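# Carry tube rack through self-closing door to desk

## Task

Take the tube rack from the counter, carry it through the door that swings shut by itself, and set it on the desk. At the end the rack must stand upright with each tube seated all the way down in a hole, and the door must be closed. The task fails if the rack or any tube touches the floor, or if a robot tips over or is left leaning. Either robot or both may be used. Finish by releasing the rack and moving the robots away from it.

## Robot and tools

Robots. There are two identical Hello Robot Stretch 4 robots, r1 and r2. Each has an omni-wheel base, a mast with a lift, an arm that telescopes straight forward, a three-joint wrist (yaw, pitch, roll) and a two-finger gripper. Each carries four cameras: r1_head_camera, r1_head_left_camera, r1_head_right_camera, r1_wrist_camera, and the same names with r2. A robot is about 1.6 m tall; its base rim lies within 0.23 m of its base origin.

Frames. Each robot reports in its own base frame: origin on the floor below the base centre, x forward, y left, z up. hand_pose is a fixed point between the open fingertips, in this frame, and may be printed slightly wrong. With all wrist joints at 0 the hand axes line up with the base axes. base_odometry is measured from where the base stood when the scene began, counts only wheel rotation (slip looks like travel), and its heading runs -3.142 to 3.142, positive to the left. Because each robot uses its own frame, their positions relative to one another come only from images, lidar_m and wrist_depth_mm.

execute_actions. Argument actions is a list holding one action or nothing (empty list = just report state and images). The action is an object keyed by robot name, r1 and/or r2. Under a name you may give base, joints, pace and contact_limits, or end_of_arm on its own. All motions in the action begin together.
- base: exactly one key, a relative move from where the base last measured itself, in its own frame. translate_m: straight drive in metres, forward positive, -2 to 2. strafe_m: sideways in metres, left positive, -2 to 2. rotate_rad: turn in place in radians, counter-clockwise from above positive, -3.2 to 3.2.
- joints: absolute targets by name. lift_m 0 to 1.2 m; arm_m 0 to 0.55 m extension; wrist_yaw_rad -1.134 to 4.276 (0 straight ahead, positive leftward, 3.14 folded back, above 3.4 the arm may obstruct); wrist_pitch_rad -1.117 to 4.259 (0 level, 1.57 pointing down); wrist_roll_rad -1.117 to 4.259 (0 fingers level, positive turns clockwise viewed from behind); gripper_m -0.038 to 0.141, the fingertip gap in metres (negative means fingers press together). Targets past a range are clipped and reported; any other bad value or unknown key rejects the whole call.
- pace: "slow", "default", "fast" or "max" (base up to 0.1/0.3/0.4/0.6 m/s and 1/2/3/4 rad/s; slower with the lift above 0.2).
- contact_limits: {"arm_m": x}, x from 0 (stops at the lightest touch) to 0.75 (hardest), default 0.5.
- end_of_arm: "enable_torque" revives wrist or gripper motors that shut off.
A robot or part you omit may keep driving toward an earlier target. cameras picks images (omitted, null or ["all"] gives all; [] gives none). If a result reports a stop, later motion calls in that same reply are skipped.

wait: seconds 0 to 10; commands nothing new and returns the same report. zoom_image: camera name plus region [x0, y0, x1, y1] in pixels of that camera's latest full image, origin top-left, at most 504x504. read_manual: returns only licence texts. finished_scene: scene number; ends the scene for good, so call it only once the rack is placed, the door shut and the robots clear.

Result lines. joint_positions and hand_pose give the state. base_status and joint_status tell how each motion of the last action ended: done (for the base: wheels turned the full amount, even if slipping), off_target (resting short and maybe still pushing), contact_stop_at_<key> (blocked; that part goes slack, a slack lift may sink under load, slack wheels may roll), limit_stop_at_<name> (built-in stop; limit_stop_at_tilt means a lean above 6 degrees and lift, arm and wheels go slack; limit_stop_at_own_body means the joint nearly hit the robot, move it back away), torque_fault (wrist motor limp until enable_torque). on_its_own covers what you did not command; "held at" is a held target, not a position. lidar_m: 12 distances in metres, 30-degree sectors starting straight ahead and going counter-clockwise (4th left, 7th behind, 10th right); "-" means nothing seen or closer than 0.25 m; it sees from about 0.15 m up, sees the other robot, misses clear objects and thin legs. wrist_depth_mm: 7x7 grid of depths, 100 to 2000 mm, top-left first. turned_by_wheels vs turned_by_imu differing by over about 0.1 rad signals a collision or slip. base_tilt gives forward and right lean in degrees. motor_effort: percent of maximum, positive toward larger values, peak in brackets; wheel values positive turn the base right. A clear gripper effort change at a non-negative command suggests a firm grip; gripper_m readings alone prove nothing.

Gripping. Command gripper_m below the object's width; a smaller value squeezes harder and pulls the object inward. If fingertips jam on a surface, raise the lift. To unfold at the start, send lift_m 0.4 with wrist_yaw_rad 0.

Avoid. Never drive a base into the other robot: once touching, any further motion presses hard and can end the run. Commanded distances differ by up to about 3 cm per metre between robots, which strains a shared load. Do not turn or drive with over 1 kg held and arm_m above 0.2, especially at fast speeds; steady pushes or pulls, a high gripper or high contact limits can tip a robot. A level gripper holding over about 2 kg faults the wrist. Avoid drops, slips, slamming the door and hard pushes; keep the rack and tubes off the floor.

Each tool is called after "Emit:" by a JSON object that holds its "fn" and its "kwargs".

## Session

Emit:
{"fn": "execute_actions", "kwargs": {"actions": []}}

Scene clock: 0.00 s.
r1.base_odometry: x=+0.000 y=+0.000 heading=+0.000 (m, m, rad; r1's odometry frame)
r1.turned_by_wheels: +0.000 (rad since the last result)
r1.turned_by_imu: +0.000 (rad since the last result)
r1.base_tilt: forward=-0.2 right=+0.6 (deg)
r1.lidar_m: 1.32 1.43 1.85 1.54 1.54 1.40 1.22 1.22 1.45 2.42 2.43 2.86
r1.base_status: not commanded
r1.joint_positions: lift_m=+0.155 arm_m=+0.000 wrist_yaw_rad=+3.055 wrist_pitch_rad=+0.001 wrist_roll_rad=-0.013 gripper_m=+0.057
r1.joint_status: not commanded
r1.motor_effort: lift_m=+21 arm_m=+0 wrist_yaw_rad=+4 wrist_pitch_rad=-10 wrist_roll_rad=+0 gripper_m=-5 wheel_0=+0 wheel_1=+0 wheel_2=+0 (%)
r1.hand_pose: x=-0.1085 y=+0.1121 z=+0.3326 quat_wxyz=(+0.043, -0.001, -0.007, +0.999) (m; r1's base frame)
r1.wrist_depth_mm: - 142 1336 1397 1499 1576 1537 / - 140 1281 1366 1537 1661 1537 / 110 144 246 1430 1537 1618 1537 / 143 163 1308 1397 1464 1661 1661 / 1205 1255 1308 1464 1464 1618 1499 / 1160 1160 200 1118 200 1060 1025 / 809 788 842 - 809 732 768
r2.base_odometry: x=+0.000 y=+0.000 heading=+0.000 (m, m, rad; r2's odometry frame)
r2.turned_by_wheels: +0.000 (rad since the last result)
r2.turned_by_imu: +0.000 (rad since the last result)
r2.base_tilt: forward=-0.2 right=+0.3 (deg)
r2.lidar_m: 2.18 1.14 1.16 1.42 1.67 1.69 2.20 1.32 2.82 2.56 2.28 2.33
r2.base_status: not commanded
r2.joint_positions: lift_m=+0.227 arm_m=-0.002 wrist_yaw_rad=+3.047 wrist_pitch_rad=+0.010 wrist_roll_rad=+0.006 gripper_m=+0.057
r2.joint_status: not commanded
r2.motor_effort: lift_m=+17 arm_m=-1 wrist_yaw_rad=-1 wrist_pitch_rad=-7 wrist_roll_rad=-1 gripper_m=-2 wheel_0=+0 wheel_1=+0 wheel_2=+1 (%)
r2.hand_pose: x=-0.1095 y=+0.1143 z=+0.4027 quat_wxyz=(+0.047, -0.005, +0.003, +0.999) (m; r2's base frame)
r2.wrist_depth_mm: 136 139 - - - 1618 1430 / 110 139 - - - 1661 1430 / 115 140 - - - 1618 1430 / 137 170 - - - 1618 1430 / - - - - - 1618 1430 / 1281 1499 195 1464 198 1430 1366 / 1025 946 991 110 991 917 976
pictures: r1_head_camera, r1_head_left_camera, r1_head_right_camera, r1_wrist_camera, r2_head_camera, r2_head_left_camera, r2_head_right_camera, r2_wrist_camera
Images, in order (width x height): r1_head_camera 420x560, r1_head_left_camera 420x672, r1_head_right_camera 420x672, r1_wrist_camera 616x392, r2_head_camera 420x560, r2_head_left_camera 420x672, r2_head_right_camera 420x672, r2_wrist_camera 616x392.

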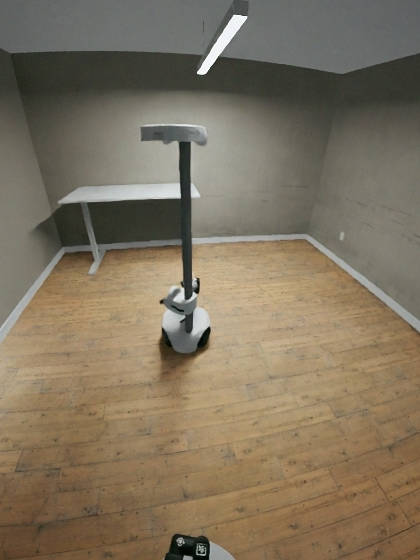

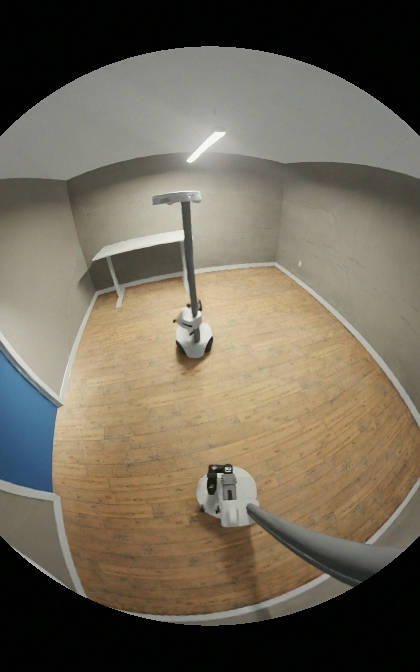

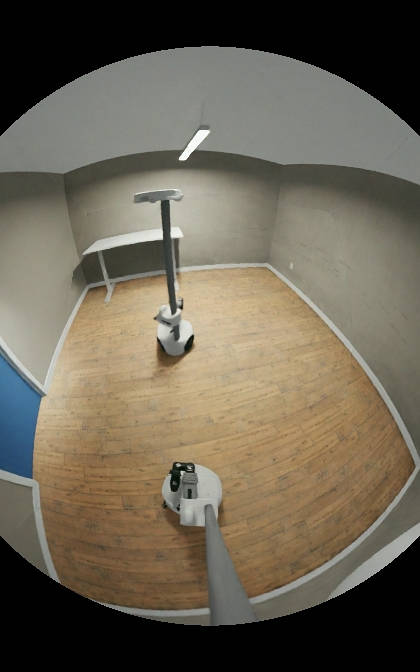

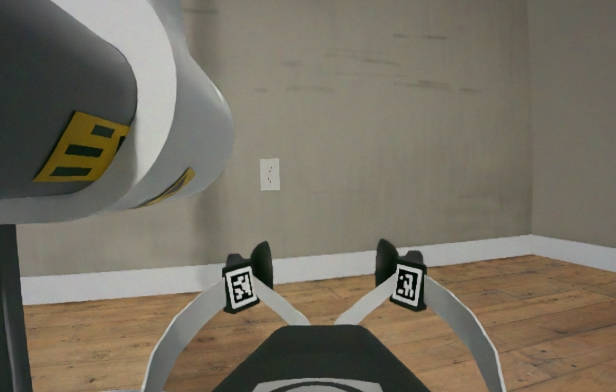

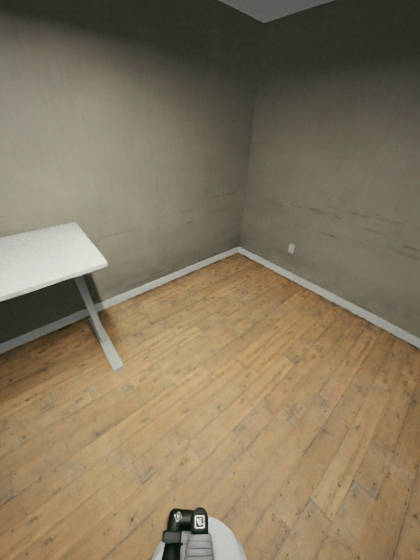

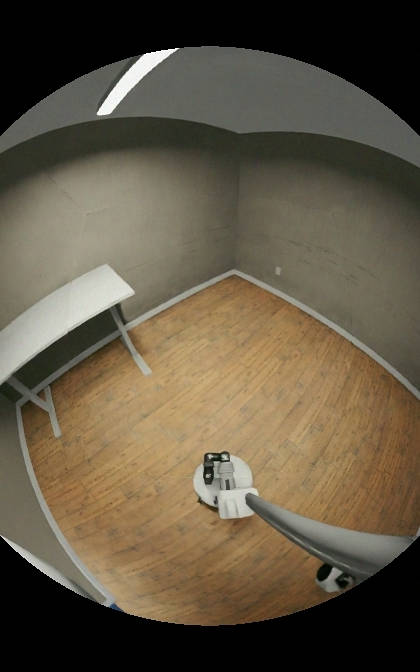

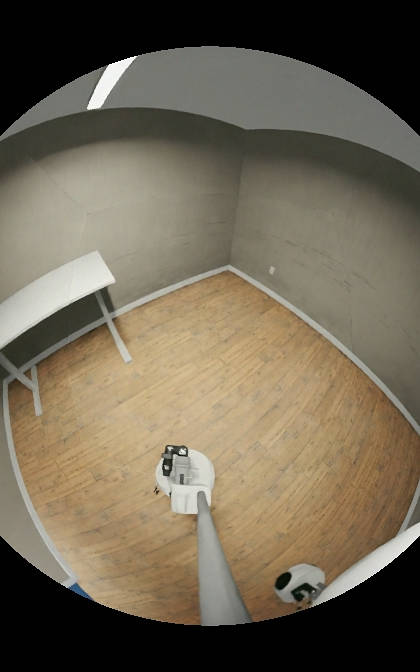

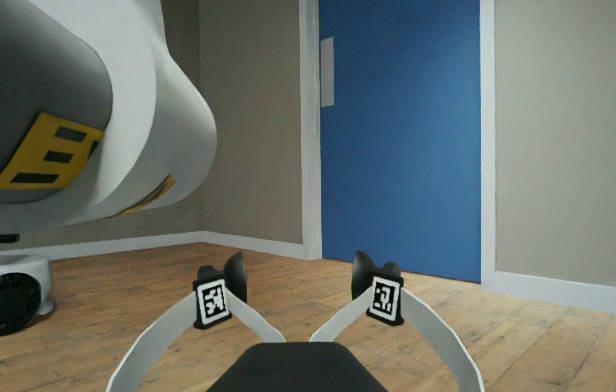

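Emit:
{"fn": "execute_actions", "kwargs": {"actions": [{"r1":{"base":{"rotate_rad":1.45},"joints":{"lift_m":0.25,"wrist_yaw_rad":3.14}},"r2":{"base":{"rotate_rad":2.3},"joints":{"lift_m":0.3,"wrist_yaw_rad":3.14}}}], "cameras": ["r1_head_camera","r1_head_left_camera","r2_head_camera","r2_head_left_camera"]}}

Scene clock: 4.60 s.
r1.base_odometry: x=+0.000 y=+0.000 heading=+1.449 (m, m, rad; r1's odometry frame)
r1.turned_by_wheels: +1.449 (rad since the last result)
r1.turned_by_imu: +1.434 (rad since the last result)
r1.base_tilt: forward=-0.2 right=+0.6 (deg)
r1.lidar_m: 1.63 1.53 1.51 1.21 1.21 1.34 2.15 2.44 2.69 1.35 1.34 1.93
r1.base_status: done
r1.joint_positions: lift_m=+0.250 arm_m=+0.000 wrist_yaw_rad=+3.140 wrist_pitch_rad=+0.001 wrist_roll_rad=-0.013 gripper_m=+0.057
r1.joint_status: all done
r1.motor_effort: lift_m=+25(26) arm_m=+0(0) wrist_yaw_rad=+6(10) wrist_pitch_rad=-6(7) wrist_roll_rad=-1(0) gripper_m=-4(2) wheel_0=-2(7) wheel_1=-3(10) wheel_2=-2(7) (%)
r1.hand_pose: x=-0.1170 y=+0.0880 z=+0.4274 quat_wxyz=(+0.001, -0.001, -0.007, +1.000) (m; r1's base frame)
r1.wrist_depth_mm: - 139 250 - - 1499 1205 / - 117 144 - - 1499 1229 / - 122 158 - - 1537 1229 / 144 143 - - - 1576 1255 / 236 - - - 1863 1537 1205 / 231 1430 200 1397 200 1308 1229 / 228 976 1042 - 1008 917 946
r2.base_odometry: x=+0.000 y=+0.000 heading=+2.300 (m, m, rad; r2's odometry frame)
r2.turned_by_wheels: +2.300 (rad since the last result)
r2.turned_by_imu: +2.357 (rad since the last result)
r2.base_tilt: forward=-0.2 right=+0.4 (deg)
r2.lidar_m: 1.67 1.83 1.51 1.33 2.94 2.35 2.30 2.48 1.20 1.15 1.23 1.71
r2.base_status: done
r2.joint_positions: lift_m=+0.300 arm_m=-0.002 wrist_yaw_rad=+3.140 wrist_pitch_rad=+0.010 wrist_roll_rad=+0.006 gripper_m=+0.057
r2.joint_status: all done
r2.motor_effort: lift_m=+22(23) arm_m=-1(1) wrist_yaw_rad=+1(2) wrist_pitch_rad=-7(7) wrist_roll_rad=-1(0) gripper_m=-2(3) wheel_0=-1(12) wheel_1=-2(8) wheel_2=+0(8) (%)
r2.hand_pose: x=-0.1189 y=+0.0880 z=+0.4751 quat_wxyz=(+0.001, -0.005, +0.003, +1.000) (m; r2's base frame)
r2.wrist_depth_mm: - 135 - - - - - / - 122 162 - - - - / - 127 171 - - - - / 138 137 - - - - - / - - - - - - - / 1537 1708 195 1708 197 1618 1661 / 1078 1098 1182 110 1160 1078 1118
pictures: r1_head_camera, r1_head_left_camera, r2_head_camera, r2_head_left_camera
Images, in order (width x height): r1_head_camera 420x560, r1_head_left_camera 420x672, r2_head_camera 420x560, r2_head_left_camera 420x672.

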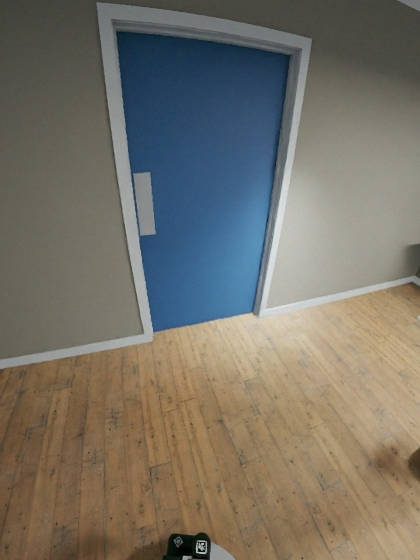

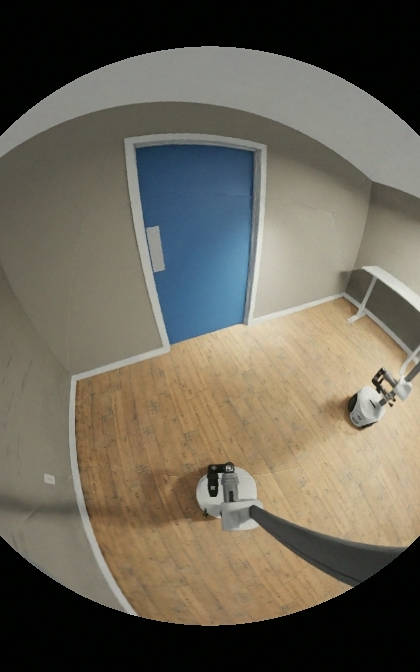

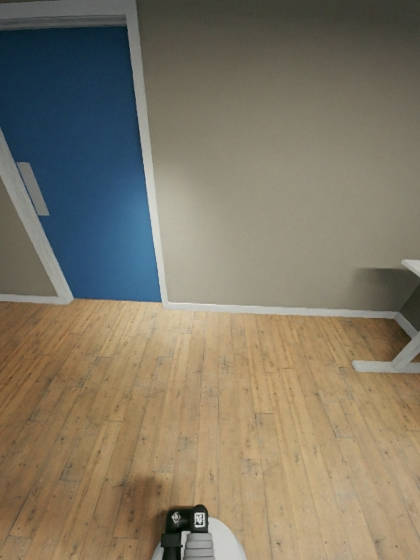

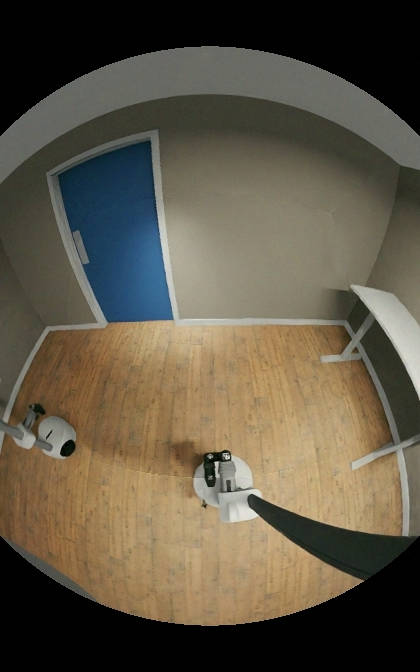

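Emit:
{"fn": "execute_actions", "kwargs": {"actions": [{"r1":{"base":{"rotate_rad":-2.92}},"r2":{"base":{"rotate_rad":-0.05}}}], "cameras": []}}

Emit:
{"fn": "execute_actions", "kwargs": {"actions": [{"r1":{"base":{"strafe_m":0.16}}}], "cameras": []}}

Emit:
{"fn": "execute_actions", "kwargs": {"actions": [{"r1":{"base":{"translate_m":-1.15},"pace":"fast"}}], "cameras": ["r1_head_left_camera","r1_head_right_camera","r2_head_camera"]}}

Scene clock: 10.23 s.
r1.base_odometry: x=+0.000 y=+0.000 heading=-1.470 (m, m, rad; r1's odometry frame)
r1.turned_by_wheels: -2.920 (rad since the last result)
r1.turned_by_imu: -2.895 (rad since the last result)
r1.base_tilt: forward=-0.2 right=+0.7 (deg)
r1.lidar_m: 2.42 2.45 3.10 1.34 2.58 1.76 1.53 1.55 1.32 1.21 1.23 1.55
r1.base_status: done
r1.joint_positions: lift_m=+0.250 arm_m=+0.000 wrist_yaw_rad=+3.140 wrist_pitch_rad=+0.001 wrist_roll_rad=-0.013 gripper_m=+0.057
r1.joint_status: not commanded
r1.motor_effort: lift_m=+24(25) arm_m=+0(0) wrist_yaw_rad=+4(4) wrist_pitch_rad=-8(8) wrist_roll_rad=+0(1) gripper_m=-4(5) wheel_0=+1(7) wheel_1=+1(12) wheel_2=+0(10) (%)
r1.hand_pose: x=-0.1170 y=+0.0880 z=+0.4275 quat_wxyz=(+0.001, -0.001, -0.007, +1.000) (m; r1's base frame)
r1.wrist_depth_mm: - 139 251 1708 1756 1756 1808 / - 116 144 1756 1756 1756 1808 / - 122 159 1808 1808 1756 1808 / 144 143 1708 1756 1808 1808 1808 / 234 1618 1661 1708 1808 1808 1808 / 230 1430 199 1397 200 1281 1281 / 227 976 1042 - 1025 904 960
r2.base_odometry: x=+0.000 y=+0.000 heading=+2.250 (m, m, rad; r2's odometry frame)
r2.turned_by_wheels: -0.049 (rad since the last result)
r2.turned_by_imu: -0.049 (rad since the last result)
r2.base_tilt: forward=-0.2 right=+0.4 (deg)
r2.lidar_m: 1.67 1.75 2.38 1.34 2.88 2.40 2.31 2.42 2.03 1.16 1.21 1.67
r2.base_status: done
r2.joint_positions: lift_m=+0.300 arm_m=-0.002 wrist_yaw_rad=+3.140 wrist_pitch_rad=+0.010 wrist_roll_rad=+0.006 gripper_m=+0.057
r2.joint_status: not commanded
r2.motor_effort: lift_m=+22(22) arm_m=-1(1) wrist_yaw_rad=+0(1) wrist_pitch_rad=-7(7) wrist_roll_rad=+0(0) gripper_m=-4(3) wheel_0=+2(8) wheel_1=+3(6) wheel_2=+1(5) (%)
r2.hand_pose: x=-0.1189 y=+0.0880 z=+0.4751 quat_wxyz=(+0.001, -0.005, +0.003, +1.000) (m; r2's base frame)
r2.wrist_depth_mm: - 135 - - - - - / - 122 161 - - - - / - 127 171 - - - - / 138 138 - - - - - / - - - - - - - / 1576 1708 195 1661 198 1661 1618 / 1098 1098 1160 110 1160 1078 1138
pictures: none
No camera images: the call's "cameras" was empty. Leave "cameras" out to get every camera's image.

Scene clock: 12.00 s.
r1.base_odometry: x=+0.159 y=+0.016 heading=-1.470 (m, m, rad; r1's odometry frame)
r1.turned_by_wheels: +0.000 (rad since the last result)
r1.turned_by_imu: +0.000 (rad since the last result)
r1.base_tilt: forward=-0.2 right=+0.6 (deg)
r1.lidar_m: 2.40 2.42 3.05 1.17 2.58 1.79 1.57 1.59 1.51 1.38 1.39 1.76
r1.base_status: done
r1.joint_positions: lift_m=+0.250 arm_m=+0.000 wrist_yaw_rad=+3.140 wrist_pitch_rad=+0.001 wrist_roll_rad=-0.013 gripper_m=+0.057
r1.joint_status: not commanded
r1.motor_effort: lift_m=+24(24) arm_m=+0(0) wrist_yaw_rad=+5(5) wrist_pitch_rad=-10(8) wrist_roll_rad=+1(1) gripper_m=-4(3) wheel_0=+0(9) wheel_1=+1(10) wheel_2=+0(2) (%)
r1.hand_pose: x=-0.1170 y=+0.0880 z=+0.4275 quat_wxyz=(+0.001, -0.001, -0.007, +1.000) (m; r1's base frame)
r1.wrist_depth_mm: - 139 251 1708 1808 1708 1808 / - 116 144 1808 1863 1756 1756 / - 122 159 1708 1756 1808 1808 / 144 143 1661 1708 1808 1756 1756 / 236 1618 1708 1708 1863 1756 1863 / 231 1430 200 1397 201 1308 1255 / 228 991 1042 - 991 917 946
r2.base_odometry: x=+0.000 y=+0.000 heading=+2.250 (m, m, rad; r2's odometry frame)
r2.turned_by_wheels: +0.000 (rad since the last result)
r2.turned_by_imu: +0.001 (rad since the last result)
r2.base_tilt: forward=-0.2 right=+0.4 (deg)
r2.lidar_m: 1.67 1.73 2.36 1.19 2.88 2.40 2.31 2.42 2.05 1.16 1.22 1.68
r2.base_status: not commanded
r2.joint_positions: lift_m=+0.300 arm_m=-0.002 wrist_yaw_rad=+3.140 wrist_pitch_rad=+0.010 wrist_roll_rad=+0.006 gripper_m=+0.057
r2.joint_status: not commanded
r2.motor_effort: lift_m=+22(22) arm_m=-1(1) wrist_yaw_rad=-1(0) wrist_pitch_rad=-7(7) wrist_roll_rad=+0(1) gripper_m=-2(4) wheel_0=+2(2) wheel_1=+3(3) wheel_2=+1(1) (%)
r2.hand_pose: x=-0.1189 y=+0.0880 z=+0.4751 quat_wxyz=(+0.001, -0.005, +0.003, +1.000) (m; r2's base frame)
r2.wrist_depth_mm: - 136 - - - - - / - 122 161 - - - - / - 127 171 - - - - / 137 138 - - - - - / - - - - - - - / 1576 1708 195 1708 198 1661 1618 / 1118 1118 1182 110 1160 1098 1138
pictures: none
No camera images: the call's "cameras" was empty. Leave "cameras" out to get every camera's image.

Scene clock: 16.17 s.
r1.base_odometry: x=+0.044 y=+1.160 heading=-1.471 (m, m, rad; r1's odometry frame)
r1.turned_by_wheels: +0.000 (rad since the last result)
r1.turned_by_imu: +0.001 (rad since the last result)
r1.base_tilt: forward=-0.2 right=+0.6 (deg)
r1.lidar_m: 3.54 3.59 1.53 2.39 0.85 0.56 0.50 0.49 0.57 1.18 1.54 1.92
r1.base_status: done
r1.joint_positions: lift_m=+0.250 arm_m=+0.000 wrist_yaw_rad=+3.140 wrist_pitch_rad=+0.001 wrist_roll_rad=-0.013 gripper_m=+0.057
r1.joint_status: not commanded
r1.motor_effort: lift_m=+24(24) arm_m=+0(0) wrist_yaw_rad=+4(3) wrist_pitch_rad=-8(8) wrist_roll_rad=+0(1) gripper_m=-4(2) wheel_0=-1(7) wheel_1=-1(8) wheel_2=-2(10) (%)
r1.hand_pose: x=-0.1170 y=+0.0880 z=+0.4275 quat_wxyz=(+0.001, -0.001, -0.007, +1.000) (m; r1's base frame)
r1.wrist_depth_mm: - 139 252 647 654 676 676 / - 117 144 647 661 676 676 / - 122 158 654 661 676 699 / 144 143 647 661 676 683 699 / 236 627 634 654 676 691 699 / 230 640 200 661 200 683 707 / 228 640 654 - 699 699 707
r2.base_odometry: x=+0.000 y=+0.000 heading=+2.250 (m, m, rad; r2's odometry frame)
r2.turned_by_wheels: +0.000 (rad since the last result)
r2.turned_by_imu: +0.002 (rad since the last result)
r2.base_tilt: forward=-0.2 right=+0.3 (deg)
r2.lidar_m: 1.67 1.52 1.54 2.77 2.87 2.40 2.29 2.42 2.07 1.15 1.21 1.66
r2.base_status: not commanded
r2.joint_positions: lift_m=+0.300 arm_m=-0.002 wrist_yaw_rad=+3.140 wrist_pitch_rad=+0.010 wrist_roll_rad=+0.006 gripper_m=+0.057
r2.joint_status: not commanded
r2.motor_effort: lift_m=+21(22) arm_m=-1(1) wrist_yaw_rad=+1(2) wrist_pitch_rad=-7(8) wrist_roll_rad=-1(0) gripper_m=-4(4) wheel_0=+2(2) wheel_1=+3(3) wheel_2=+1(1) (%)
r2.hand_pose: x=-0.1189 y=+0.0880 z=+0.4751 quat_wxyz=(+0.001, -0.005, +0.003, +1.000) (m; r2's base frame)
r2.wrist_depth_mm: - 135 - - - - - / - 122 162 - - - - / - 127 170 - - - - / 138 138 - - - - - / - - - - - - - / 1576 1756 194 1618 198 1661 1618 / 1118 1118 1182 110 1138 1060 1098
pictures: r1_head_left_camera, r1_head_right_camera, r2_head_camera
Images, in order (width x height): r1_head_left_camera 420x672, r1_head_right_camera 420x672, r2_head_camera 420x560.

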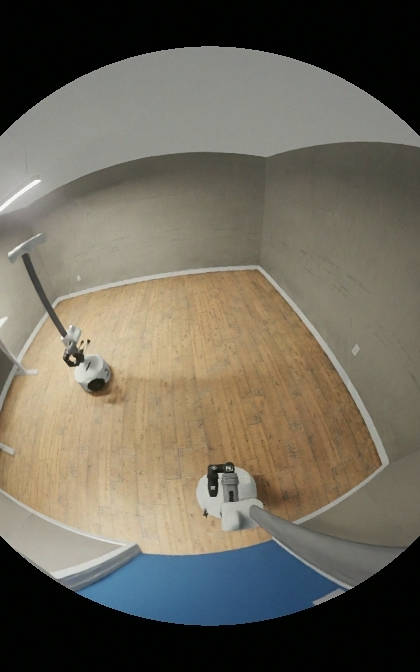

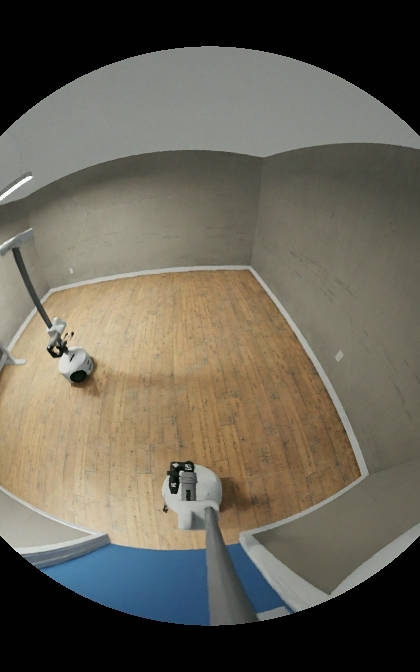

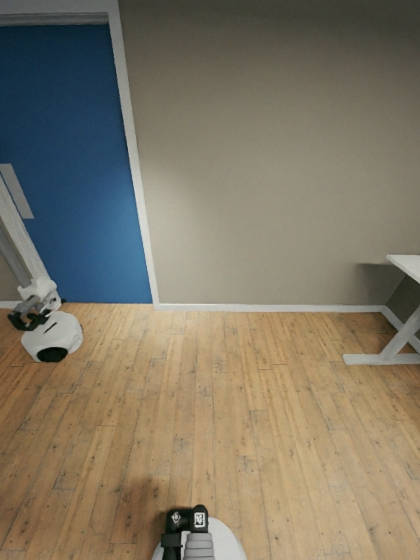

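Emit:
{"fn": "execute_actions", "kwargs": {"actions": [{"r1":{"base":{"strafe_m":0.1}},"r2":{"base":{"strafe_m":0.95},"pace":"fast"}}], "cameras": ["r1_head_right_camera","r2_head_camera"]}}

Scene clock: 22.37 s.
r1.base_odometry: x=+0.144 y=+1.170 heading=-1.471 (m, m, rad; r1's odometry frame)
r1.turned_by_wheels: +0.000 (rad since the last result)
r1.turned_by_imu: -0.002 (rad since the last result)
r1.base_tilt: forward=-0.2 right=+0.6 (deg)
r1.lidar_m: 1.01 1.01 2.52 2.28 0.77 0.57 0.52 0.52 0.57 1.21 1.63 2.07
r1.base_status: done
r1.joint_positions: lift_m=+0.250 arm_m=+0.000 wrist_yaw_rad=+3.140 wrist_pitch_rad=+0.001 wrist_roll_rad=-0.013 gripper_m=+0.057
r1.joint_status: not commanded
r1.motor_effort: lift_m=+24(24) arm_m=+0(0) wrist_yaw_rad=+5(4) wrist_pitch_rad=-8(8) wrist_roll_rad=+0(1) gripper_m=-5(2) wheel_0=+0(8) wheel_1=-1(9) wheel_2=+0(5) (%)
r1.hand_pose: x=-0.1170 y=+0.0880 z=+0.4275 quat_wxyz=(+0.001, -0.001, -0.007, +1.000) (m; r1's base frame)
r1.wrist_depth_mm: - 139 251 647 668 691 699 / - 116 144 654 676 691 699 / - 122 159 668 668 699 699 / 144 143 654 676 683 691 707 / 235 640 661 676 676 699 715 / 230 640 200 676 200 699 723 / 228 654 661 - 699 707 715
r2.base_odometry: x=-0.739 y=-0.597 heading=+2.250 (m, m, rad; r2's odometry frame)
r2.turned_by_wheels: +0.000 (rad since the last result)
r2.turned_by_imu: +0.003 (rad since the last result)
r2.base_tilt: forward=-0.2 right=+0.4 (deg)
r2.lidar_m: 1.01 1.10 1.89 1.82 1.89 2.39 2.31 2.43 3.06 2.12 2.20 1.75
r2.base_status: done
r2.joint_positions: lift_m=+0.300 arm_m=-0.002 wrist_yaw_rad=+3.140 wrist_pitch_rad=+0.010 wrist_roll_rad=+0.006 gripper_m=+0.057
r2.joint_status: not commanded
r2.motor_effort: lift_m=+21(21) arm_m=-1(1) wrist_yaw_rad=+0(2) wrist_pitch_rad=-7(7) wrist_roll_rad=-1(0) gripper_m=-3(1) wheel_0=+0(17) wheel_1=-1(14) wheel_2=+0(2) (%)
r2.hand_pose: x=-0.1189 y=+0.0880 z=+0.4751 quat_wxyz=(+0.001, -0.005, +0.003, +1.000) (m; r2's base frame)
r2.wrist_depth_mm: - 135 - - - - - / - 122 161 - - - - / - 128 171 - - - - / 138 138 - - - - - / - - - - - - - / 1618 1708 195 1661 198 1618 1661 / 1118 1098 1118 110 1160 1060 1138
pictures: r1_head_right_camera, r2_head_camera
Images, in order (width x height): r1_head_right_camera 420x672, r2_head_camera 420x560.

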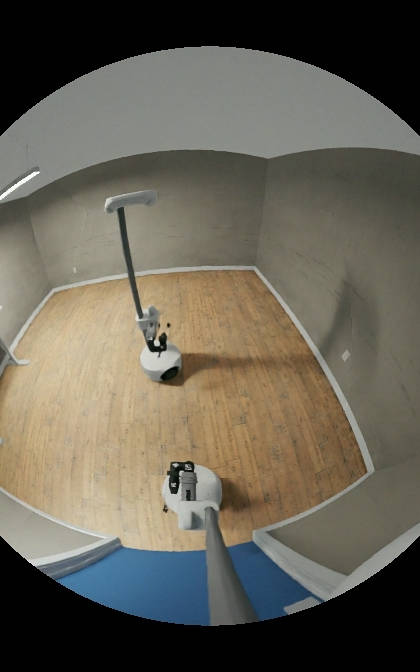

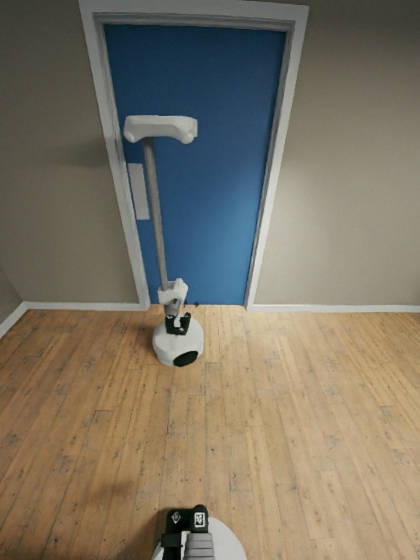

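Emit:
{"fn": "execute_actions", "kwargs": {"actions": [{"r1":{"base":{"translate_m":-0.27}}}], "cameras": []}}

Emit:
{"fn": "execute_actions", "kwargs": {"actions": [{"r1":{"base":{"translate_m":-0.9}}}], "cameras": ["r1_head_left_camera","r1_head_right_camera","r2_head_camera"]}}

Scene clock: 26.60 s.
r1.base_odometry: x=+0.117 y=+1.439 heading=-1.471 (m, m, rad; r1's odometry frame)
r1.turned_by_wheels: +0.000 (rad since the last result)
r1.turned_by_imu: -0.001 (rad since the last result)
r1.base_tilt: forward=-0.1 right=+0.6 (deg)
r1.lidar_m: 1.29 1.28 2.45 1.46 0.42 0.28 0.25 0.25 0.34 0.48 1.68 2.09
r1.base_status: done
r1.joint_positions: lift_m=+0.250 arm_m=+0.000 wrist_yaw_rad=+3.140 wrist_pitch_rad=+0.001 wrist_roll_rad=-0.013 gripper_m=+0.057
r1.joint_status: not commanded
r1.motor_effort: lift_m=+25(24) arm_m=+0(0) wrist_yaw_rad=+5(5) wrist_pitch_rad=-9(8) wrist_roll_rad=+0(1) gripper_m=-4(4) wheel_0=-2(6) wheel_1=-2(7) wheel_2=-1(9) (%)
r1.hand_pose: x=-0.1170 y=+0.0880 z=+0.4275 quat_wxyz=(+0.001, -0.001, -0.007, +1.000) (m; r1's base frame)
r1.wrist_depth_mm: - 139 250 389 397 410 421 / - 116 144 397 404 413 421 / - 122 159 397 404 413 421 / 144 143 394 399 407 421 427 / 236 384 392 404 404 424 430 / 230 387 200 407 200 424 433 / 229 392 399 - 418 427 436
r2.base_odometry: x=-0.739 y=-0.597 heading=+2.250 (m, m, rad; r2's odometry frame)
r2.turned_by_wheels: +0.000 (rad since the last result)
r2.turned_by_imu: +0.002 (rad since the last result)
r2.base_tilt: forward=-0.2 right=+0.3 (deg)
r2.lidar_m: 1.27 1.77 1.91 1.81 1.87 2.40 2.31 2.43 3.03 2.11 2.20 1.74
r2.base_status: not commanded
r2.joint_positions: lift_m=+0.300 arm_m=-0.002 wrist_yaw_rad=+3.140 wrist_pitch_rad=+0.010 wrist_roll_rad=+0.006 gripper_m=+0.057
r2.joint_status: not commanded
r2.motor_effort: lift_m=+22(21) arm_m=-1(1) wrist_yaw_rad=+1(2) wrist_pitch_rad=-8(7) wrist_roll_rad=+0(1) gripper_m=-4(4) wheel_0=+0(0) wheel_1=+0(0) wheel_2=-1(0) (%)
r2.hand_pose: x=-0.1189 y=+0.0880 z=+0.4751 quat_wxyz=(+0.001, -0.005, +0.003, +1.000) (m; r2's base frame)
r2.wrist_depth_mm: - 135 - - - - - / - 122 162 - - - - / - 127 171 - - - - / 137 137 - - - - - / - - - - - - - / 1576 1756 195 1708 197 1661 1576 / 1098 1118 1182 110 1160 1060 1138
pictures: none
No camera images: the call's "cameras" was empty. Leave "cameras" out to get every camera's image.

Scene clock: 32.03 s.
r1.base_odometry: x=+0.127 y=+1.513 heading=-1.230 (m, m, rad; r1's odometry frame)
r1.turned_by_wheels: +0.241 (rad since the last result)
r1.turned_by_imu: +0.242 (rad since the last result)
r1.base_tilt: forward=-0.1 right=+0.6 (deg)
r1.lidar_m: 1.31 2.95 2.28 0.57 0.25 0.25 - 0.25 0.34 0.94 1.85 2.75
r1.base_status: translate_m contact_stop (by the wheels' count: -0.071 of -0.900)
r1.joint_positions: lift_m=+0.250 arm_m=+0.000 wrist_yaw_rad=+3.140 wrist_pitch_rad=+0.001 wrist_roll_rad=-0.013 gripper_m=+0.057
r1.joint_status: not commanded
r1.on_its_own: the wheels are slack since a contact_stop
r1.motor_effort: lift_m=+23(25) arm_m=+0(0) wrist_yaw_rad=+1(2) wrist_pitch_rad=-7(9) wrist_roll_rad=-1(1) gripper_m=-4(4) wheel_0=+0(21) wheel_1=+0(34) wheel_2=+0(37) (%)
r1.hand_pose: x=-0.1170 y=+0.0878 z=+0.4277 quat_wxyz=(+0.001, -0.001, -0.007, +1.000) (m; r1's base frame)
r1.wrist_depth_mm: - 139 251 312 303 293 286 / - 116 144 317 306 294 287 / - 122 159 319 307 297 290 / 144 144 329 322 310 300 293 / 234 349 336 324 309 303 294 / 231 351 198 324 200 303 298 / 227 355 342 - 315 303 297
r2.base_odometry: x=-0.739 y=-0.597 heading=+2.250 (m, m, rad; r2's odometry frame)
r2.turned_by_wheels: +0.000 (rad since the last result)
r2.turned_by_imu: +0.002 (rad since the last result)
r2.base_tilt: forward=-0.3 right=+0.5 (deg)
r2.lidar_m: 1.32 1.76 1.91 1.80 1.89 2.39 2.31 2.44 3.05 2.11 2.21 1.73
r2.base_status: not commanded
r2.joint_positions: lift_m=+0.300 arm_m=-0.002 wrist_yaw_rad=+3.140 wrist_pitch_rad=+0.010 wrist_roll_rad=+0.006 gripper_m=+0.057
r2.joint_status: not commanded
r2.motor_effort: lift_m=+21(22) arm_m=-1(1) wrist_yaw_rad=+0(0) wrist_pitch_rad=-8(8) wrist_roll_rad=+0(1) gripper_m=-4(3) wheel_0=+0(0) wheel_1=-1(0) wheel_2=-1(0) (%)
r2.hand_pose: x=-0.1189 y=+0.0880 z=+0.4751 quat_wxyz=(+0.001, -0.005, +0.003, +1.000) (m; r2's base frame)
r2.wrist_depth_mm: - 135 - - - - - / - 122 162 - - - - / - 127 171 - - - - / 138 137 - - - - - / - - - - - - - / 1576 1756 194 1661 198 1708 1661 / 1098 1118 1160 110 1138 1060 1138
pictures: r1_head_left_camera, r1_head_right_camera, r2_head_camera
Images, in order (width x height): r1_head_left_camera 420x672, r1_head_right_camera 420x672, r2_head_camera 420x560.

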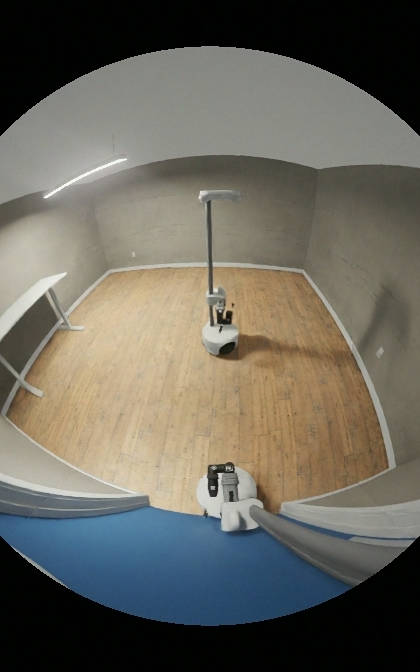

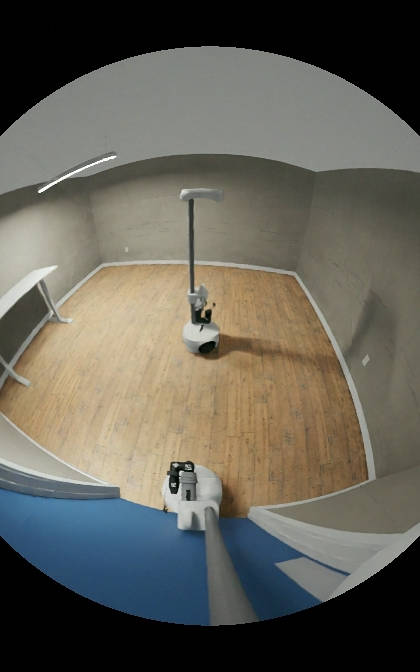

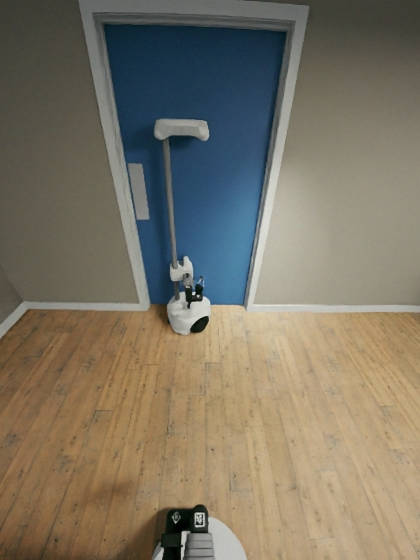

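Emit:
{"fn": "execute_actions", "kwargs": {"actions": [{"r1":{"base":{"rotate_rad":-0.24},"pace":"slow"}}]}}

Emit:
{"fn": "execute_actions", "kwargs": {"actions": [{"r1":{"base":{"strafe_m":-0.11},"pace":"slow"}}], "cameras": ["r1_head_left_camera","r1_head_right_camera","r2_head_camera"]}}

Scene clock: 40.57 s.
r1.base_odometry: x=+0.127 y=+1.513 heading=-1.469 (m, m, rad; r1's odometry frame)
r1.turned_by_wheels: -0.239 (rad since the last result)
r1.turned_by_imu: -0.239 (rad since the last result)
r1.base_tilt: forward=-0.1 right=+0.6 (deg)
r1.lidar_m: 1.33 1.39 2.41 0.93 0.32 0.25 - 0.25 0.28 0.44 1.68 2.14
r1.base_status: done
r1.joint_positions: lift_m=+0.250 arm_m=+0.000 wrist_yaw_rad=+3.140 wrist_pitch_rad=+0.001 wrist_roll_rad=-0.013 gripper_m=+0.057
r1.joint_status: not commanded
r1.motor_effort: lift_m=+23(22) arm_m=+0(0) wrist_yaw_rad=+4(1) wrist_pitch_rad=-9(9) wrist_roll_rad=-1(0) gripper_m=-4(1) wheel_0=+3(5) wheel_1=+4(7) wheel_2=+4(6) (%)
r1.hand_pose: x=-0.1170 y=+0.0878 z=+0.4277 quat_wxyz=(+0.001, -0.001, -0.007, +1.000) (m; r1's base frame)
r1.wrist_depth_mm: - 139 249 334 340 349 355 / - 116 143 336 343 347 355 / - 122 158 340 345 351 355 / 143 143 330 342 349 351 359 / 236 330 338 343 347 355 362 / 229 334 201 345 200 359 370 / 227 332 340 - 355 357 368
r2.base_odometry: x=-0.739 y=-0.597 heading=+2.250 (m, m, rad; r2's odometry frame)
r2.turned_by_wheels: +0.000 (rad since the last result)
r2.turned_by_imu: +0.002 (rad since the last result)
r2.base_tilt: forward=-0.1 right=+0.4 (deg)
r2.lidar_m: 1.32 1.76 1.88 1.82 1.90 2.40 2.30 2.42 3.03 2.09 2.22 1.74
r2.base_status: not commanded
r2.joint_positions: lift_m=+0.300 arm_m=-0.002 wrist_yaw_rad=+3.140 wrist_pitch_rad=+0.010 wrist_roll_rad=+0.006 gripper_m=+0.057
r2.joint_status: not commanded
r2.motor_effort: lift_m=+21(21) arm_m=-1(1) wrist_yaw_rad=-1(1) wrist_pitch_rad=-7(7) wrist_roll_rad=-1(1) gripper_m=-3(3) wheel_0=+0(0) wheel_1=-1(1) wheel_2=+0(1) (%)
r2.hand_pose: x=-0.1189 y=+0.0880 z=+0.4751 quat_wxyz=(+0.001, -0.005, +0.003, +1.000) (m; r2's base frame)
r2.wrist_depth_mm: - 136 - - - - - / - 122 161 - - - - / - 127 170 - - - - / 138 137 - - - - - / - - - - - - - / 1537 1756 195 1708 198 1618 1661 / 1118 1098 1160 110 1138 1078 1160
pictures: r1_head_camera, r1_head_left_camera, r1_head_right_camera, r1_wrist_camera, r2_head_camera, r2_head_left_camera, r2_head_right_camera, r2_wrist_camera
Images, in order (width x height): r1_head_camera 420x560, r1_head_left_camera 420x672, r1_head_right_camera 420x672, r1_wrist_camera 616x392, r2_head_camera 420x560, r2_head_left_camera 420x672, r2_head_right_camera 420x672, r2_wrist_camera 616x392.

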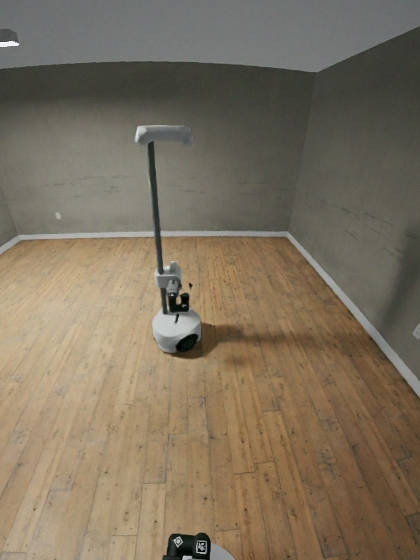

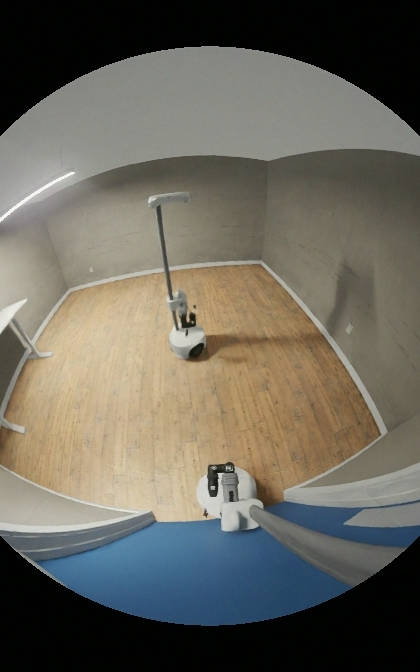

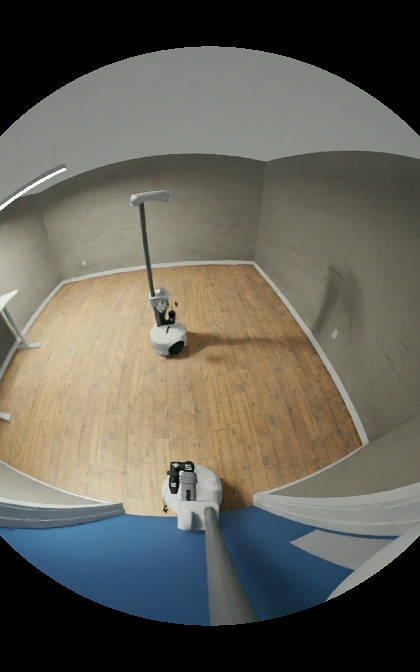

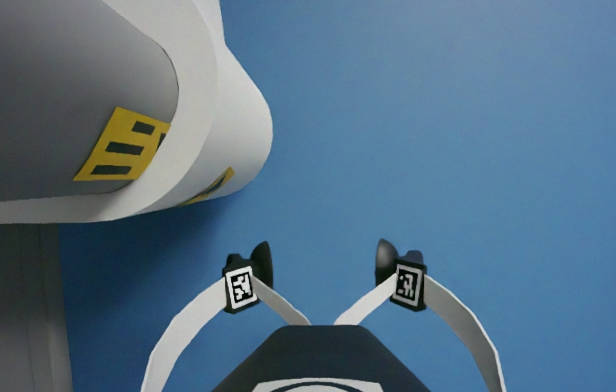

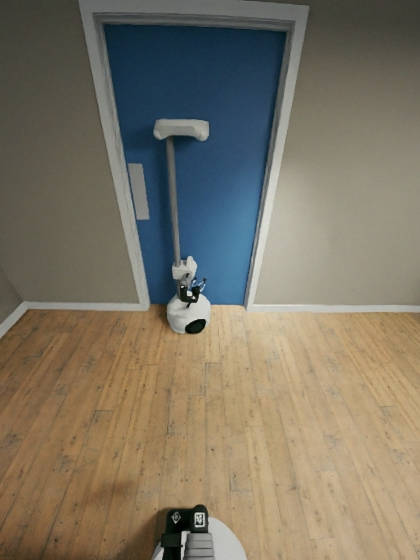

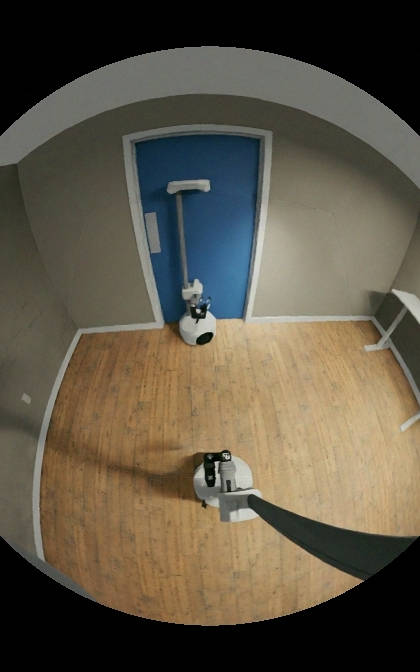

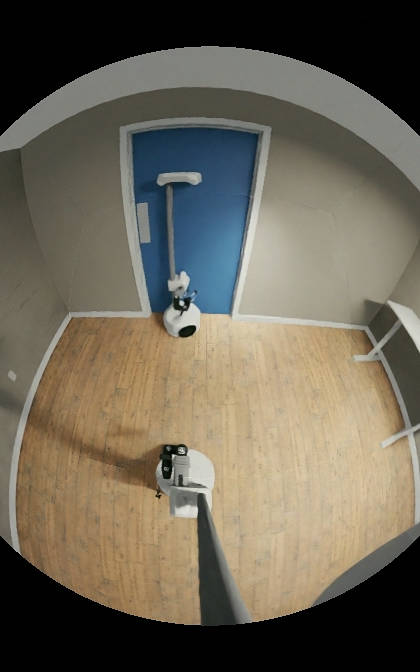

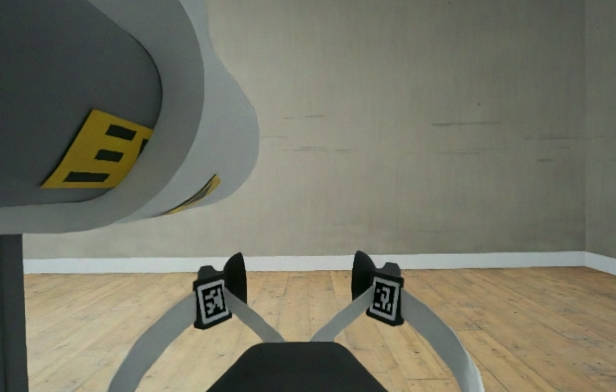

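Scene clock: 42.80 s.
r1.base_odometry: x=+0.018 y=+1.501 heading=-1.470 (m, m, rad; r1's odometry frame)
r1.turned_by_wheels: -0.001 (rad since the last result)
r1.turned_by_imu: -0.003 (rad since the last result)
r1.base_tilt: forward=-0.2 right=+0.7 (deg)
r1.lidar_m: 1.37 1.35 2.56 0.84 0.29 0.25 - 0.25 0.25 0.32 1.60 2.02
r1.base_status: done
r1.joint_positions: lift_m=+0.250 arm_m=+0.000 wrist_yaw_rad=+3.140 wrist_pitch_rad=+0.001 wrist_roll_rad=-0.013 gripper_m=+0.057
r1.joint_status: not commanded
r1.motor_effort: lift_m=+23(23) arm_m=+0(0) wrist_yaw_rad=+2(3) wrist_pitch_rad=-7(9) wrist_roll_rad=+1(0) gripper_m=-3(4) wheel_0=-5(6) wheel_1=-18(20) wheel_2=+15(15) (%)
r1.hand_pose: x=-0.1170 y=+0.0878 z=+0.4277 quat_wxyz=(+0.001, -0.001, -0.007, +1.000) (m; r1's base frame)
r1.wrist_depth_mm: - 139 250 327 332 336 342 / - 116 144 327 334 338 347 / - 122 158 330 340 343 349 / 144 143 329 334 340 345 355 / 235 325 329 336 340 349 355 / 231 327 200 336 200 349 357 / 228 329 334 - 349 353 359
r2.base_odometry: x=-0.739 y=-0.597 heading=+2.250 (m, m, rad; r2's odometry frame)
r2.turned_by_wheels: +0.000 (rad since the last result)
r2.turned_by_imu: +0.001 (rad since the last result)
r2.base_tilt: forward=-0.2 right=+0.3 (deg)
r2.lidar_m: 1.35 1.44 1.88 1.81 1.90 2.42 2.31 2.41 3.04 2.12 2.22 1.72
r2.base_status: not commanded
r2.joint_positions: lift_m=+0.300 arm_m=-0.002 wrist_yaw_rad=+3.140 wrist_pitch_rad=+0.010 wrist_roll_rad=+0.006 gripper_m=+0.057
r2.joint_status: not commanded
r2.motor_effort: lift_m=+21(21) arm_m=-1(1) wrist_yaw_rad=-2(1) wrist_pitch_rad=-7(7) wrist_roll_rad=-1(1) gripper_m=-7(6) wheel_0=+0(0) wheel_1=+0(1) wheel_2=-1(0) (%)
r2.hand_pose: x=-0.1189 y=+0.0880 z=+0.4751 quat_wxyz=(+0.001, -0.005, +0.003, +1.000) (m; r2's base frame)
r2.wrist_depth_mm: - 135 - - - - - / - 122 161 - - - - / - 127 171 - - - - / 138 138 - - - - - / - - - - - - - / 1576 1661 195 1756 197 1708 1618 / 1078 1098 1160 110 1138 1060 1138
pictures: r1_head_left_camera, r1_head_right_camera, r2_head_camera
Images, in order (width x height): r1_head_left_camera 420x672, r1_head_right_camera 420x672, r2_head_camera 420x560.

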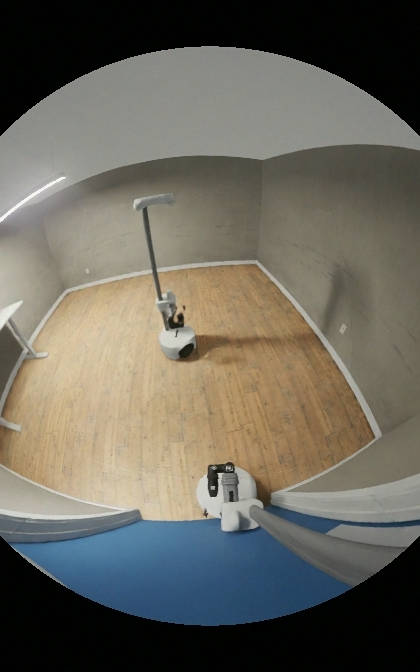

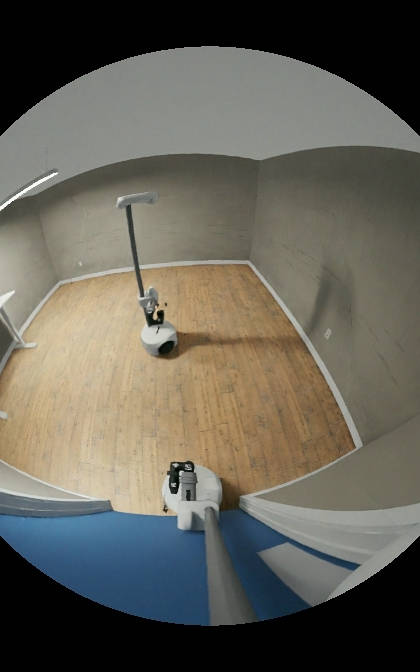

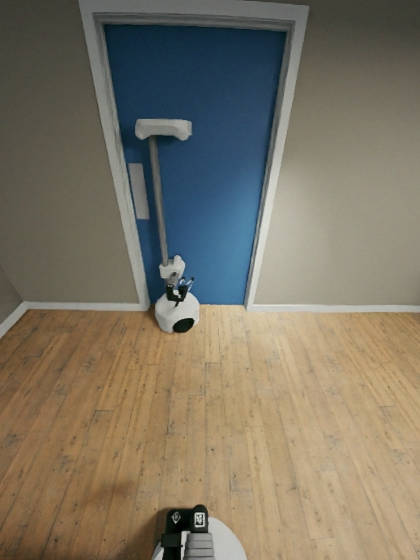

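Emit:
{"fn": "execute_actions", "kwargs": {"actions": [{"r1":{"base":{"translate_m":0.06},"pace":"slow"}}], "cameras": []}}

Emit:
{"fn": "execute_actions", "kwargs": {"actions": [{"r1":{"base":{"translate_m":-0.9}}}], "cameras": ["r1_head_left_camera","r1_head_right_camera","r2_head_camera"]}}

Scene clock: 45.80 s.
r1.base_odometry: x=+0.024 y=+1.441 heading=-1.470 (m, m, rad; r1's odometry frame)
r1.turned_by_wheels: +0.000 (rad since the last result)
r1.turned_by_imu: -0.001 (rad since the last result)
r1.base_tilt: forward=-0.2 right=+0.6 (deg)
r1.lidar_m: 1.31 1.30 2.57 1.23 0.41 0.25 0.25 0.25 0.33 0.47 1.59 2.02
r1.base_status: done
r1.joint_positions: lift_m=+0.250 arm_m=+0.000 wrist_yaw_rad=+3.140 wrist_pitch_rad=+0.001 wrist_roll_rad=-0.013 gripper_m=+0.057
r1.joint_status: not commanded
r1.motor_effort: lift_m=+23(23) arm_m=+0(0) wrist_yaw_rad=+2(4) wrist_pitch_rad=-7(8) wrist_roll_rad=+0(1) gripper_m=-4(2) wheel_0=+3(5) wheel_1=+4(15) wheel_2=-2(18) (%)
r1.hand_pose: x=-0.1170 y=+0.0878 z=+0.4277 quat_wxyz=(+0.001, -0.001, -0.007, +1.000) (m; r1's base frame)
r1.wrist_depth_mm: - 139 250 377 384 392 402 / - 116 144 384 392 397 407 / - 122 158 384 394 397 407 / 145 143 377 387 397 404 410 / 235 379 379 389 394 407 410 / 231 377 200 392 200 407 418 / 227 379 387 - 407 407 421
r2.base_odometry: x=-0.739 y=-0.597 heading=+2.250 (m, m, rad; r2's odometry frame)
r2.turned_by_wheels: +0.000 (rad since the last result)
r2.turned_by_imu: +0.001 (rad since the last result)
r2.base_tilt: forward=-0.2 right=+0.4 (deg)
r2.lidar_m: 1.31 1.39 1.89 1.82 1.89 2.39 2.31 2.43 3.01 2.10 2.20 1.74
r2.base_status: not commanded
r2.joint_positions: lift_m=+0.300 arm_m=-0.002 wrist_yaw_rad=+3.140 wrist_pitch_rad=+0.010 wrist_roll_rad=+0.006 gripper_m=+0.057
r2.joint_status: not commanded
r2.motor_effort: lift_m=+21(21) arm_m=-1(1) wrist_yaw_rad=+0(1) wrist_pitch_rad=-8(8) wrist_roll_rad=-1(1) gripper_m=-6(0) wheel_0=+0(0) wheel_1=-1(1) wheel_2=-1(0) (%)
r2.hand_pose: x=-0.1189 y=+0.0880 z=+0.4751 quat_wxyz=(+0.001, -0.005, +0.003, +1.000) (m; r2's base frame)
r2.wrist_depth_mm: - 136 - - - - - / - 122 162 - - - - / - 127 170 - - - - / 138 137 - - - - - / - - - - - - - / 1576 1618 195 1661 198 1661 1661 / 1118 1118 1182 110 1138 1060 1118
pictures: none
No camera images: the call's "cameras" was empty. Leave "cameras" out to get every camera's image.

Scene clock: 49.67 s.
r1.base_odometry: x=+0.022 y=+1.493 heading=-1.318 (m, m, rad; r1's odometry frame)
r1.turned_by_wheels: +0.151 (rad since the last result)
r1.turned_by_imu: +0.148 (rad since the last result)
r1.base_tilt: forward=-0.1 right=+0.6 (deg)
r1.lidar_m: 1.35 4.04 2.41 0.66 0.28 0.25 - 0.25 0.32 0.59 1.65 2.33
r1.base_status: translate_m contact_stop (by the wheels' count: -0.051 of -0.900)
r1.joint_positions: lift_m=+0.250 arm_m=+0.000 wrist_yaw_rad=+3.140 wrist_pitch_rad=+0.001 wrist_roll_rad=-0.013 gripper_m=+0.057
r1.joint_status: not commanded
r1.on_its_own: the wheels are slack since a contact_stop
r1.motor_effort: lift_m=+23(23) arm_m=+0(0) wrist_yaw_rad=+3(1) wrist_pitch_rad=-7(7) wrist_roll_rad=+1(0) gripper_m=-2(4) wheel_0=+0(17) wheel_1=+0(15) wheel_2=+0(35) (%)
r1.hand_pose: x=-0.1170 y=+0.0878 z=+0.4277 quat_wxyz=(+0.001, -0.001, -0.007, +1.000) (m; r1's base frame)
r1.wrist_depth_mm: - 139 250 317 315 309 307 / - 116 144 324 317 312 306 / - 122 159 324 319 314 310 / 144 143 329 327 322 315 312 / 234 338 336 330 322 319 314 / 230 342 200 330 201 319 317 / 228 345 338 - 327 322 319
r2.base_odometry: x=-0.739 y=-0.597 heading=+2.250 (m, m, rad; r2's odometry frame)
r2.turned_by_wheels: +0.000 (rad since the last result)
r2.turned_by_imu: +0.001 (rad since the last result)
r2.base_tilt: forward=-0.2 right=+0.3 (deg)
r2.lidar_m: 1.34 1.47 1.90 1.79 1.91 2.41 2.32 2.45 3.05 2.10 2.22 1.73
r2.base_status: not commanded
r2.joint_positions: lift_m=+0.300 arm_m=-0.002 wrist_yaw_rad=+3.140 wrist_pitch_rad=+0.010 wrist_roll_rad=+0.006 gripper_m=+0.057
r2.joint_status: not commanded
r2.motor_effort: lift_m=+21(22) arm_m=-1(1) wrist_yaw_rad=-3(0) wrist_pitch_rad=-8(7) wrist_roll_rad=-1(0) gripper_m=-4(1) wheel_0=+0(0) wheel_1=-1(0) wheel_2=+0(1) (%)
r2.hand_pose: x=-0.1189 y=+0.0880 z=+0.4751 quat_wxyz=(+0.001, -0.005, +0.003, +1.000) (m; r2's base frame)
r2.wrist_depth_mm: - 135 - - - - - / - 122 162 - - - - / - 127 171 - - - - / 138 138 - - - - - / - - - - - - - / 1576 1708 195 1661 197 1618 1576 / 1078 1098 1182 110 1138 1060 1118
pictures: r1_head_left_camera, r1_head_right_camera, r2_head_camera
Images, in order (width x height): r1_head_left_camera 420x672, r1_head_right_camera 420x672, r2_head_camera 420x560.

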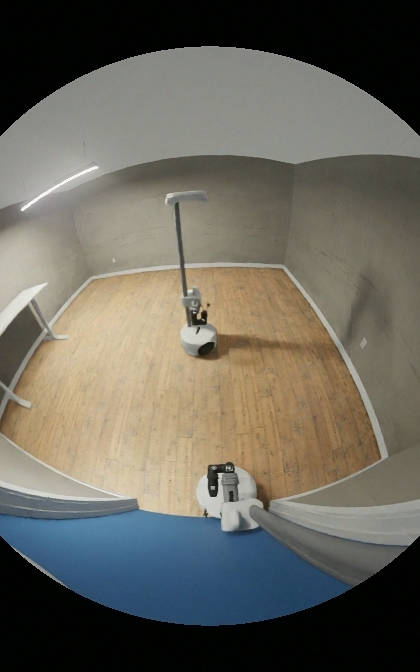

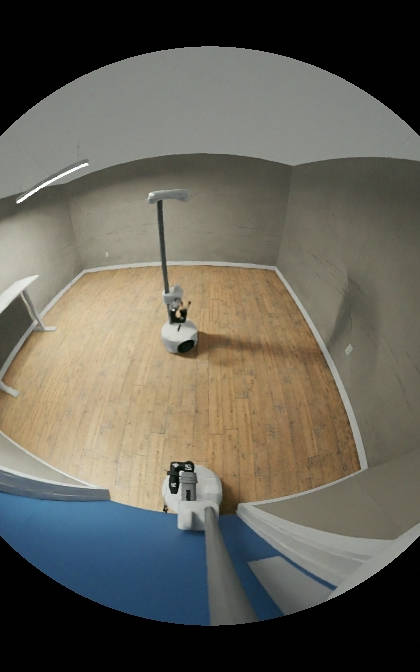

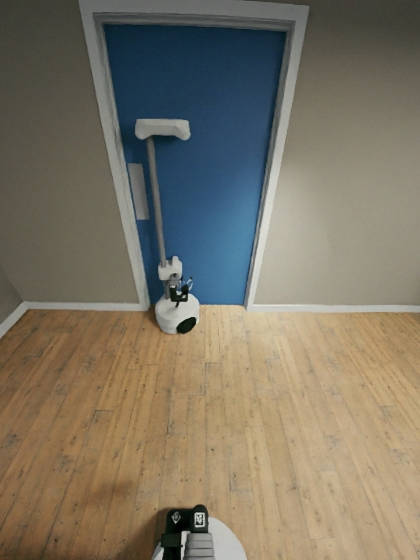

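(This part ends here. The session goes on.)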